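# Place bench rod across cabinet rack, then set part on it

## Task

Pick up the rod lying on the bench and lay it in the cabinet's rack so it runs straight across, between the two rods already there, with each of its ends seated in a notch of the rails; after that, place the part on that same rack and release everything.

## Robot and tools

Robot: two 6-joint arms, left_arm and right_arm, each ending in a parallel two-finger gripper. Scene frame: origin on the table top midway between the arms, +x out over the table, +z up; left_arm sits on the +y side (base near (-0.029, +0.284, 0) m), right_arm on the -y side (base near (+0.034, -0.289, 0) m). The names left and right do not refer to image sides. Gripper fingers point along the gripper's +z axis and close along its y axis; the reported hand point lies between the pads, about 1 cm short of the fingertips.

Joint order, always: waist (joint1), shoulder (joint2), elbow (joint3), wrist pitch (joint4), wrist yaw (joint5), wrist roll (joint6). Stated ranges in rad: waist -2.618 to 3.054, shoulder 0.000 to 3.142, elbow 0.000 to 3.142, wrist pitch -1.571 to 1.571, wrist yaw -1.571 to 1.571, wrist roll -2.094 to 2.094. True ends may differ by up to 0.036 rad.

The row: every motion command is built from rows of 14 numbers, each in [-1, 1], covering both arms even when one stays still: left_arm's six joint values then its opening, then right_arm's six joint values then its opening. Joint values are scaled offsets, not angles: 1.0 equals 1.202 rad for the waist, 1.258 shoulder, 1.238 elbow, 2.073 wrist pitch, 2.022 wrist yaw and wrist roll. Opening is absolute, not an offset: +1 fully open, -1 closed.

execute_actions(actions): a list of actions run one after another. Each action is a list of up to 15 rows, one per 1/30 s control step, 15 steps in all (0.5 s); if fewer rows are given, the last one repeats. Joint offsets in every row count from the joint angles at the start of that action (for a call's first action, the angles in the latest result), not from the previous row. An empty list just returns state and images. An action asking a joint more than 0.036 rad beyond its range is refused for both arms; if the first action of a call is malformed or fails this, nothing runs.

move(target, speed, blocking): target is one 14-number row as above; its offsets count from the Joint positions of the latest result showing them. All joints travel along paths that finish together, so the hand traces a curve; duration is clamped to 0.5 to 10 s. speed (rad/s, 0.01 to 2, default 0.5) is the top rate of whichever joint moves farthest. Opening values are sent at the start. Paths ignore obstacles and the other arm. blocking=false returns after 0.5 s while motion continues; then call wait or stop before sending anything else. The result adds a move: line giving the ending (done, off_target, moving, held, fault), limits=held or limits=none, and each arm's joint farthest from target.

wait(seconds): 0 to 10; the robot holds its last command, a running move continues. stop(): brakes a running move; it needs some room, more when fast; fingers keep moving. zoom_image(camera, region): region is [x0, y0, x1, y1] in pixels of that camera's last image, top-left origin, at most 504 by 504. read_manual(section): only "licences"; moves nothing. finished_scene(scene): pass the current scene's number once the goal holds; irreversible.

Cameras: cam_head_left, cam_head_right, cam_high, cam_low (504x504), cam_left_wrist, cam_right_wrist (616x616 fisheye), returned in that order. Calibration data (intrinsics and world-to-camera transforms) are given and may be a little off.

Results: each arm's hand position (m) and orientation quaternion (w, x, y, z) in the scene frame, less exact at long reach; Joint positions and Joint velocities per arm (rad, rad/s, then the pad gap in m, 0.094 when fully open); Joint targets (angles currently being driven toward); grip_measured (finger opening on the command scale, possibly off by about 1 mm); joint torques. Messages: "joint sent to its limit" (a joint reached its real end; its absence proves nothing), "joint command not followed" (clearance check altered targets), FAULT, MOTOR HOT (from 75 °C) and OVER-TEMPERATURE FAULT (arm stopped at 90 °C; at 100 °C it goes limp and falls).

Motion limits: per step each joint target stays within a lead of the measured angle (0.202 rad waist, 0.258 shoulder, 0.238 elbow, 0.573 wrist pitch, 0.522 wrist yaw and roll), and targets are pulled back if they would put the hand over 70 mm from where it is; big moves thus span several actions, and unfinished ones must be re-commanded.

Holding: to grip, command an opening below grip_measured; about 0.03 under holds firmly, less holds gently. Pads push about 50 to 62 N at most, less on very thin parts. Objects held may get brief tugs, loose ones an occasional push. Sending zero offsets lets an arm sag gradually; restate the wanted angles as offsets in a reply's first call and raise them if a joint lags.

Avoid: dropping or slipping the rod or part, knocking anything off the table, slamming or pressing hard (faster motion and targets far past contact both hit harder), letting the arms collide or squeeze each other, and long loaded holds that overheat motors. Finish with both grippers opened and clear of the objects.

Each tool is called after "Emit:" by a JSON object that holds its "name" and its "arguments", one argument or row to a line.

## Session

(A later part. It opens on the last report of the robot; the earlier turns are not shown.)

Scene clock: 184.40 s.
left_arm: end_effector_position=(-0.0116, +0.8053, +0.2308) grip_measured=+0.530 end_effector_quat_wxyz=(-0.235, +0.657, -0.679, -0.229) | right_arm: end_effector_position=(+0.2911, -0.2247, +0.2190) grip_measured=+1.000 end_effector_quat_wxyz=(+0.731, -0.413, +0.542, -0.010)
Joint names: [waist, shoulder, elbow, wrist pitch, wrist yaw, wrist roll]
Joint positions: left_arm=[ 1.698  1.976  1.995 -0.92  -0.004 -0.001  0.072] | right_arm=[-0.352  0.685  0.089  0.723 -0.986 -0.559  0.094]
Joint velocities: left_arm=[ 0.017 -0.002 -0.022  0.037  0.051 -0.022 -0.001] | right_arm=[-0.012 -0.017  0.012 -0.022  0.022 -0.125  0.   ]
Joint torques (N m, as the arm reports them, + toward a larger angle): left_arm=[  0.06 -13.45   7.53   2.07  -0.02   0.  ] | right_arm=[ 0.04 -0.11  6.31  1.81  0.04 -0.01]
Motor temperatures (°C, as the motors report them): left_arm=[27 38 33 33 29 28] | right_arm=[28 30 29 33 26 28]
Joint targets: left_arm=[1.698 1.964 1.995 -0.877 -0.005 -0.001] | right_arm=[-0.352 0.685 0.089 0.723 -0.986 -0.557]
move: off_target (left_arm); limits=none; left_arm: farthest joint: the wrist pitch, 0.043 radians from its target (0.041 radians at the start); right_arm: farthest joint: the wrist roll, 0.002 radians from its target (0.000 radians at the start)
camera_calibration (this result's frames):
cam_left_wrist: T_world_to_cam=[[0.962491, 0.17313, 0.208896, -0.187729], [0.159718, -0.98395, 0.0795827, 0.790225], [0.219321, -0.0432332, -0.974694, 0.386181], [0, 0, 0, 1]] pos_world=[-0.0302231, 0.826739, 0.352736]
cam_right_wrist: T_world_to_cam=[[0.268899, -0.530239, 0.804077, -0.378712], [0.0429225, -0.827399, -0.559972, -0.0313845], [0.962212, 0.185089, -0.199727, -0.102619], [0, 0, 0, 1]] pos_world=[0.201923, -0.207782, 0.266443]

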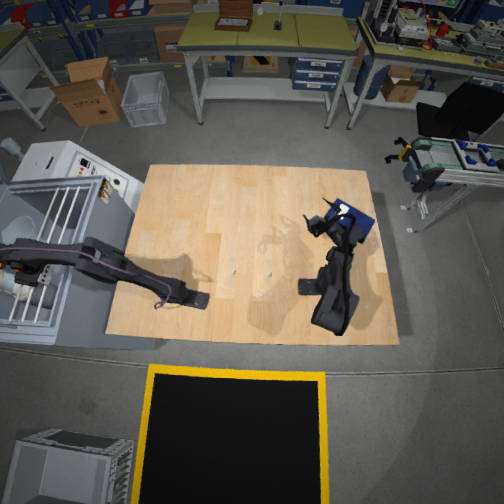

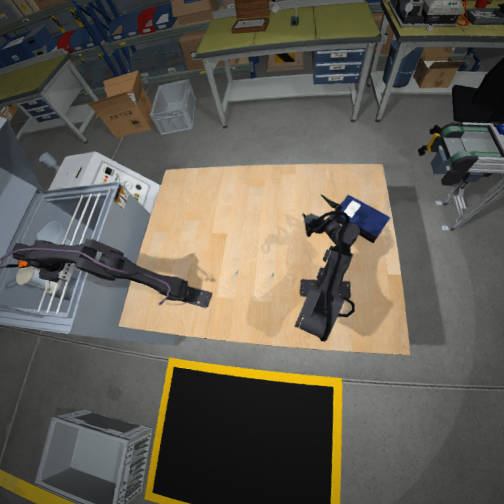

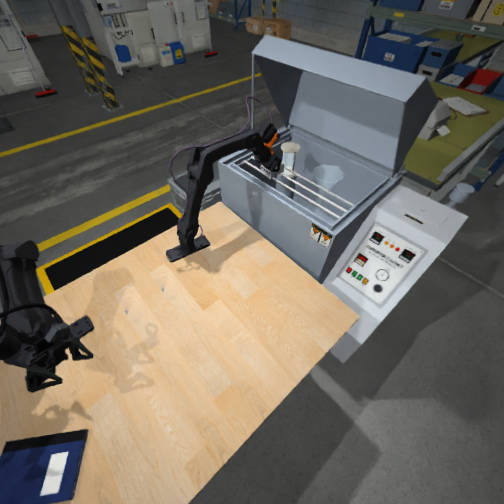

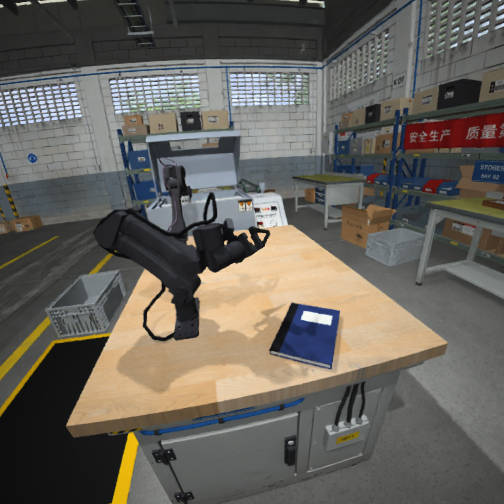

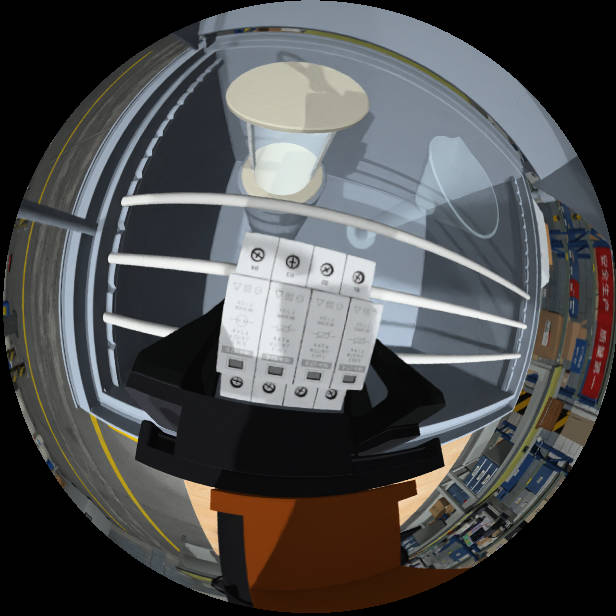

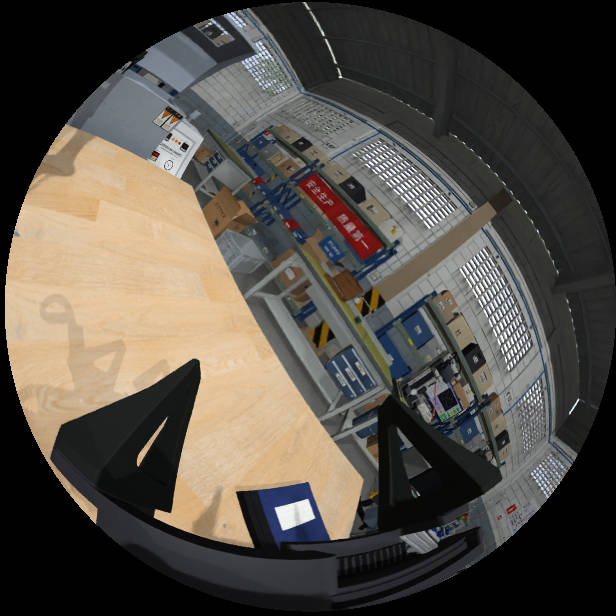

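Resting on the rods. Release and withdraw.

Emit:
{"name": "move", "arguments": {
  "target": [0,-0.01,0.005,0.008,0,0,1,0,0,0,0,0,0,1]
}}

Emit:
{"name": "move", "arguments": {
  "target": [0,-0.3,-0.12,-0.1,0,0,1,0,0,0,0,0,0,1]
}}

Emit:
{"name": "zoom_image", "arguments": {
  "camera": "cam_high",
  "region": [230, 110, 370, 230]
}}

Scene clock: 187.73 s.
left_arm: end_effector_position=(-0.0116, +0.8052, +0.2308) grip_measured=+1.000 end_effector_quat_wxyz=(-0.235, +0.657, -0.679, -0.229) | right_arm: end_effector_position=(+0.2911, -0.2247, +0.2190) grip_measured=+1.000 end_effector_quat_wxyz=(+0.731, -0.414, +0.542, -0.010)
Joint names: [waist, shoulder, elbow, wrist pitch, wrist yaw, wrist roll]
Joint positions: left_arm=[ 1.698  1.976  1.995 -0.921 -0.004 -0.001  0.094] | right_arm=[-0.352  0.685  0.089  0.723 -0.986 -0.56   0.094]
Joint velocities: left_arm=[-0.007 -0.007 -0.017  0.007 -0.037  0.007  0.   ] | right_arm=[-0.007  0.012 -0.012  0.051 -0.051  0.037  0.   ]
Joint torques (N m, as the arm reports them, + toward a larger angle): left_arm=[  0.07 -13.48   8.08   1.76  -0.01   0.  ] | right_arm=[ 0.06 -0.09  6.28  1.82  0.04 -0.01]
Motor temperatures (°C, as the motors report them): left_arm=[27 38 32 33 29 28] | right_arm=[28 30 29 33 26 28]
Joint targets: left_arm=[1.698 1.963 2.001 -0.904 -0.004 -0.001] | right_arm=[-0.352 0.685 0.089 0.723 -0.986 -0.559]
move: done; limits=none; left_arm: farthest joint: the wrist pitch, 0.017 radians from its target (0.017 radians at the start); right_arm: farthest joint: the wrist roll, 0.001 radians from its target (0.000 radians at the start)
camera_calibration (this result's frames):
cam_left_wrist: T_world_to_cam=[[0.962494, 0.17321, 0.208817, -0.187747], [0.159719, -0.983919, 0.0799556, 0.790047], [0.219308, -0.0436048, -0.974681, 0.386417], [0, 0, 0, 1]] pos_world=[-0.0302241, 0.826711, 0.352669]
cam_right_wrist: T_world_to_cam=[[0.268113, -0.529284, 0.804968, -0.378464], [0.0433411, -0.828088, -0.558921, -0.0318915], [0.962412, 0.184742, -0.199082, -0.102896], [0, 0, 0, 1]] pos_world=[0.201882, -0.207714, 0.266342]

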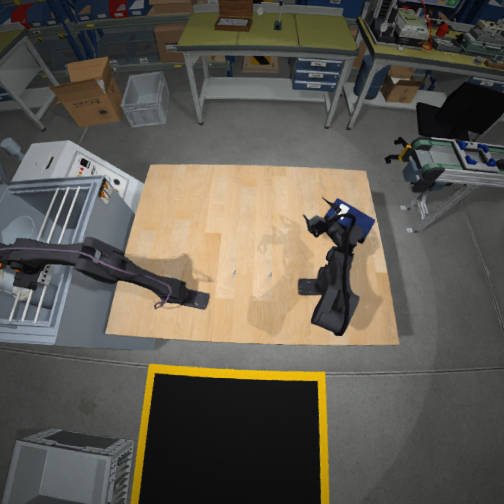

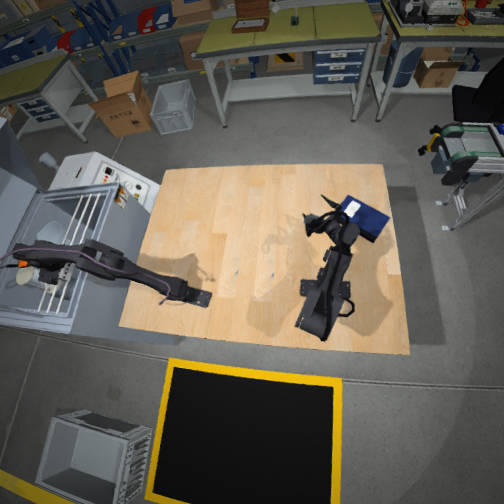

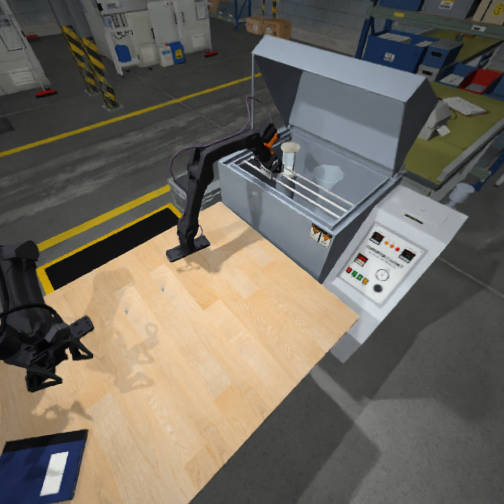

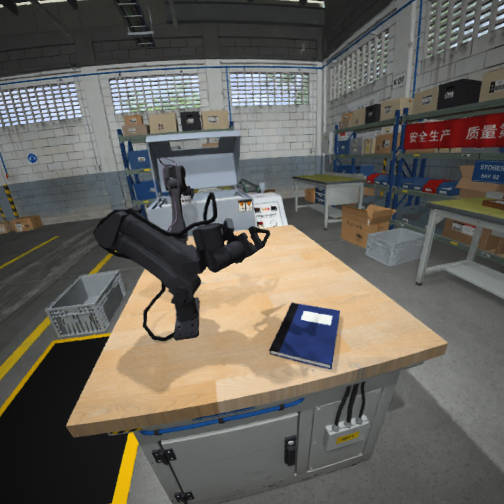

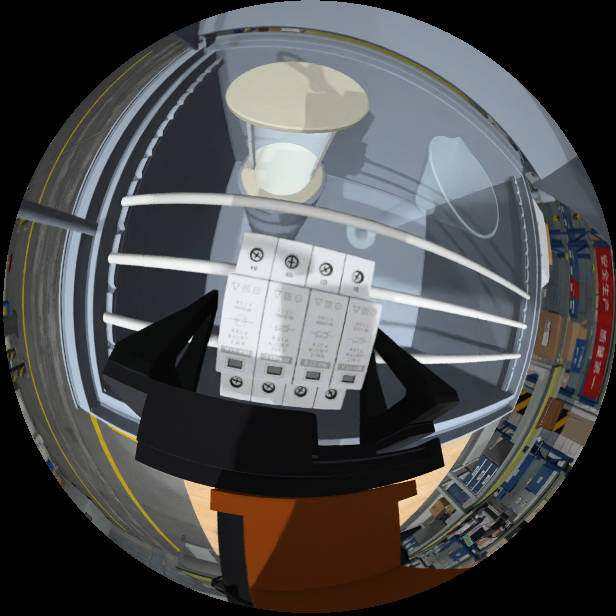

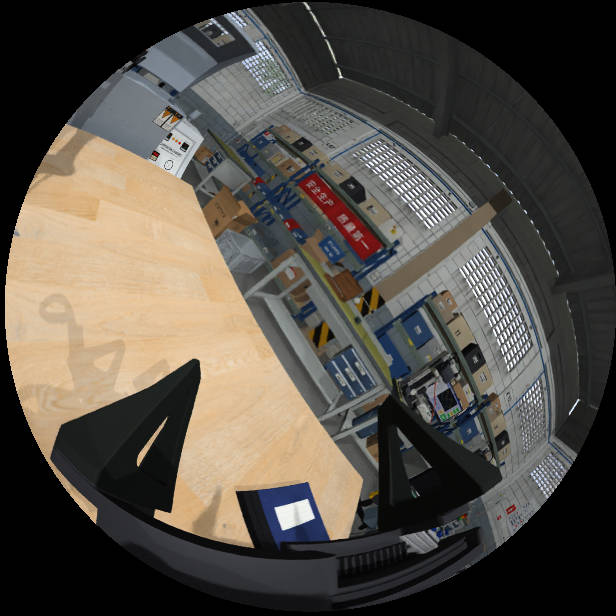

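Scene clock: 189.17 s.
left_arm: end_effector_position=(-0.0156, +0.6970, +0.3114) grip_measured=+1.000 end_effector_quat_wxyz=(-0.246, +0.653, -0.675, -0.240) | right_arm: end_effector_position=(+0.2911, -0.2247, +0.2190) grip_measured=+1.000 end_effector_quat_wxyz=(+0.731, -0.414, +0.542, -0.011)
Joint names: [waist, shoulder, elbow, wrist pitch, wrist yaw, wrist roll]
Joint positions: left_arm=[ 1.698  1.611  1.861 -1.118 -0.004 -0.001  0.094] | right_arm=[-0.352  0.685  0.089  0.723 -0.986 -0.562  0.094]
Joint velocities: left_arm=[-0.007 -0.002  0.002 -0.051 -0.022  0.037  0.   ] | right_arm=[-0.007  0.002  0.017 -0.066 -0.022 -0.007  0.   ]
Joint torques (N m, as the arm reports them, + toward a larger angle): left_arm=[ 0.05 -9.17  5.78  1.51 -0.02  0.  ] | right_arm=[ 0.02 -0.06  6.29  1.81  0.04 -0.01]
Motor temperatures (°C, as the motors report them): left_arm=[27 38 32 33 29 28] | right_arm=[28 30 29 33 26 28]
Joint targets: left_arm=[1.698 1.598 1.846 -1.128 -0.004 -0.001] | right_arm=[-0.352 0.685 0.089 0.723 -0.986 -0.560]
move: done; limits=none; left_arm: farthest joint: the elbow, 0.014 radians from its target (0.148 radians at the start); right_arm: farthest joint: the wrist roll, 0.002 radians from its target (0.000 radians at the start)
camera_calibration (this result's frames):
cam_left_wrist: T_world_to_cam=[[0.962233, 0.166089, 0.215688, -0.179205], [0.159641, -0.986051, 0.0471045, 0.689468], [0.220503, -0.0108928, -0.975325, 0.438533], [0, 0, 0, 1]] pos_world=[-0.0343282, 0.714391, 0.433887]
cam_right_wrist: T_world_to_cam=[[0.267327, -0.528327, 0.805858, -0.378215], [0.0437587, -0.828775, -0.557868, -0.0323982], [0.962612, 0.184396, -0.198435, -0.103174], [0, 0, 0, 1]] pos_world=[0.201841, -0.207647, 0.26624]

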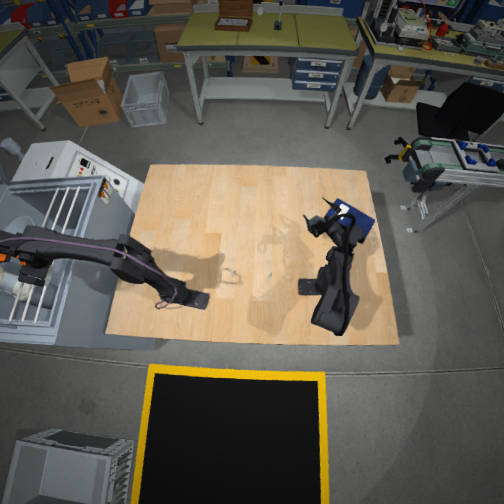

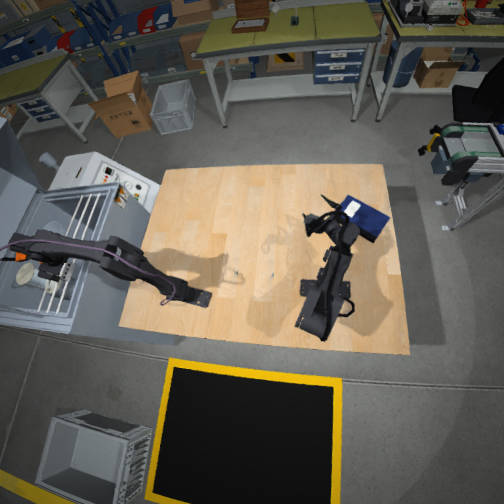

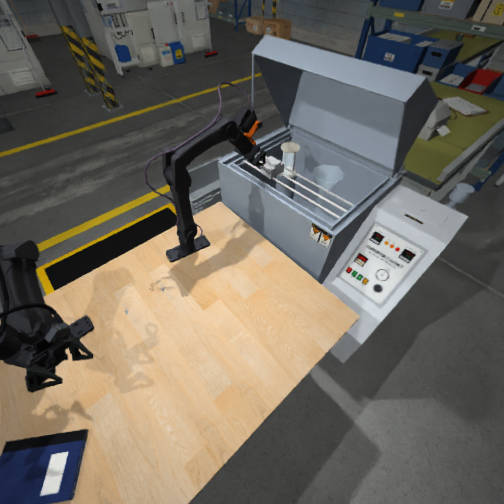

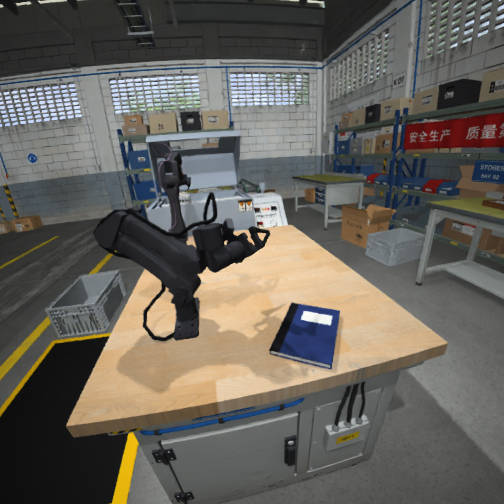

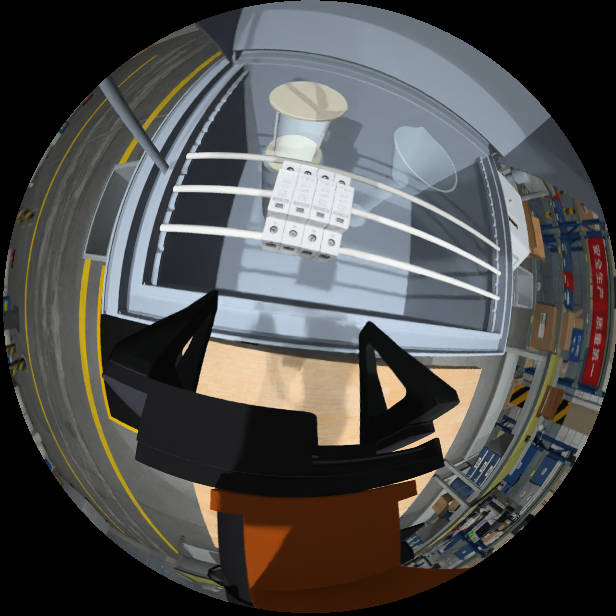

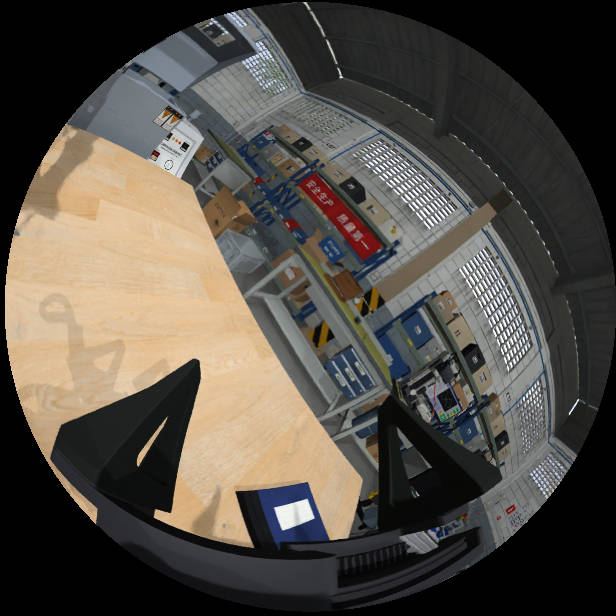

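Region (230, 110, 370, 230) of cam_high's 504x504 image, scaled by 3.600, with more detail than that image has; it fills the top 432 rows of this view, and the rest is white.

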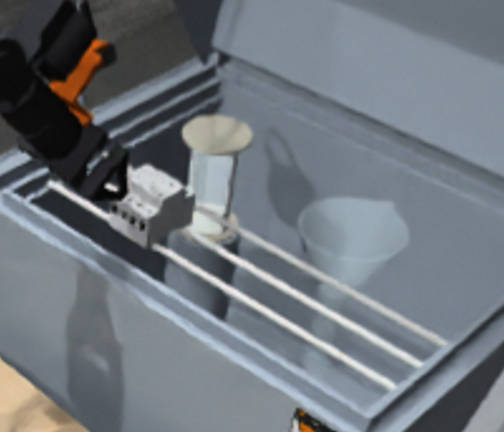

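Emit:
{"name": "finished_scene", "arguments": {
  "scene": 1
}}

The scene is finished: the task was done.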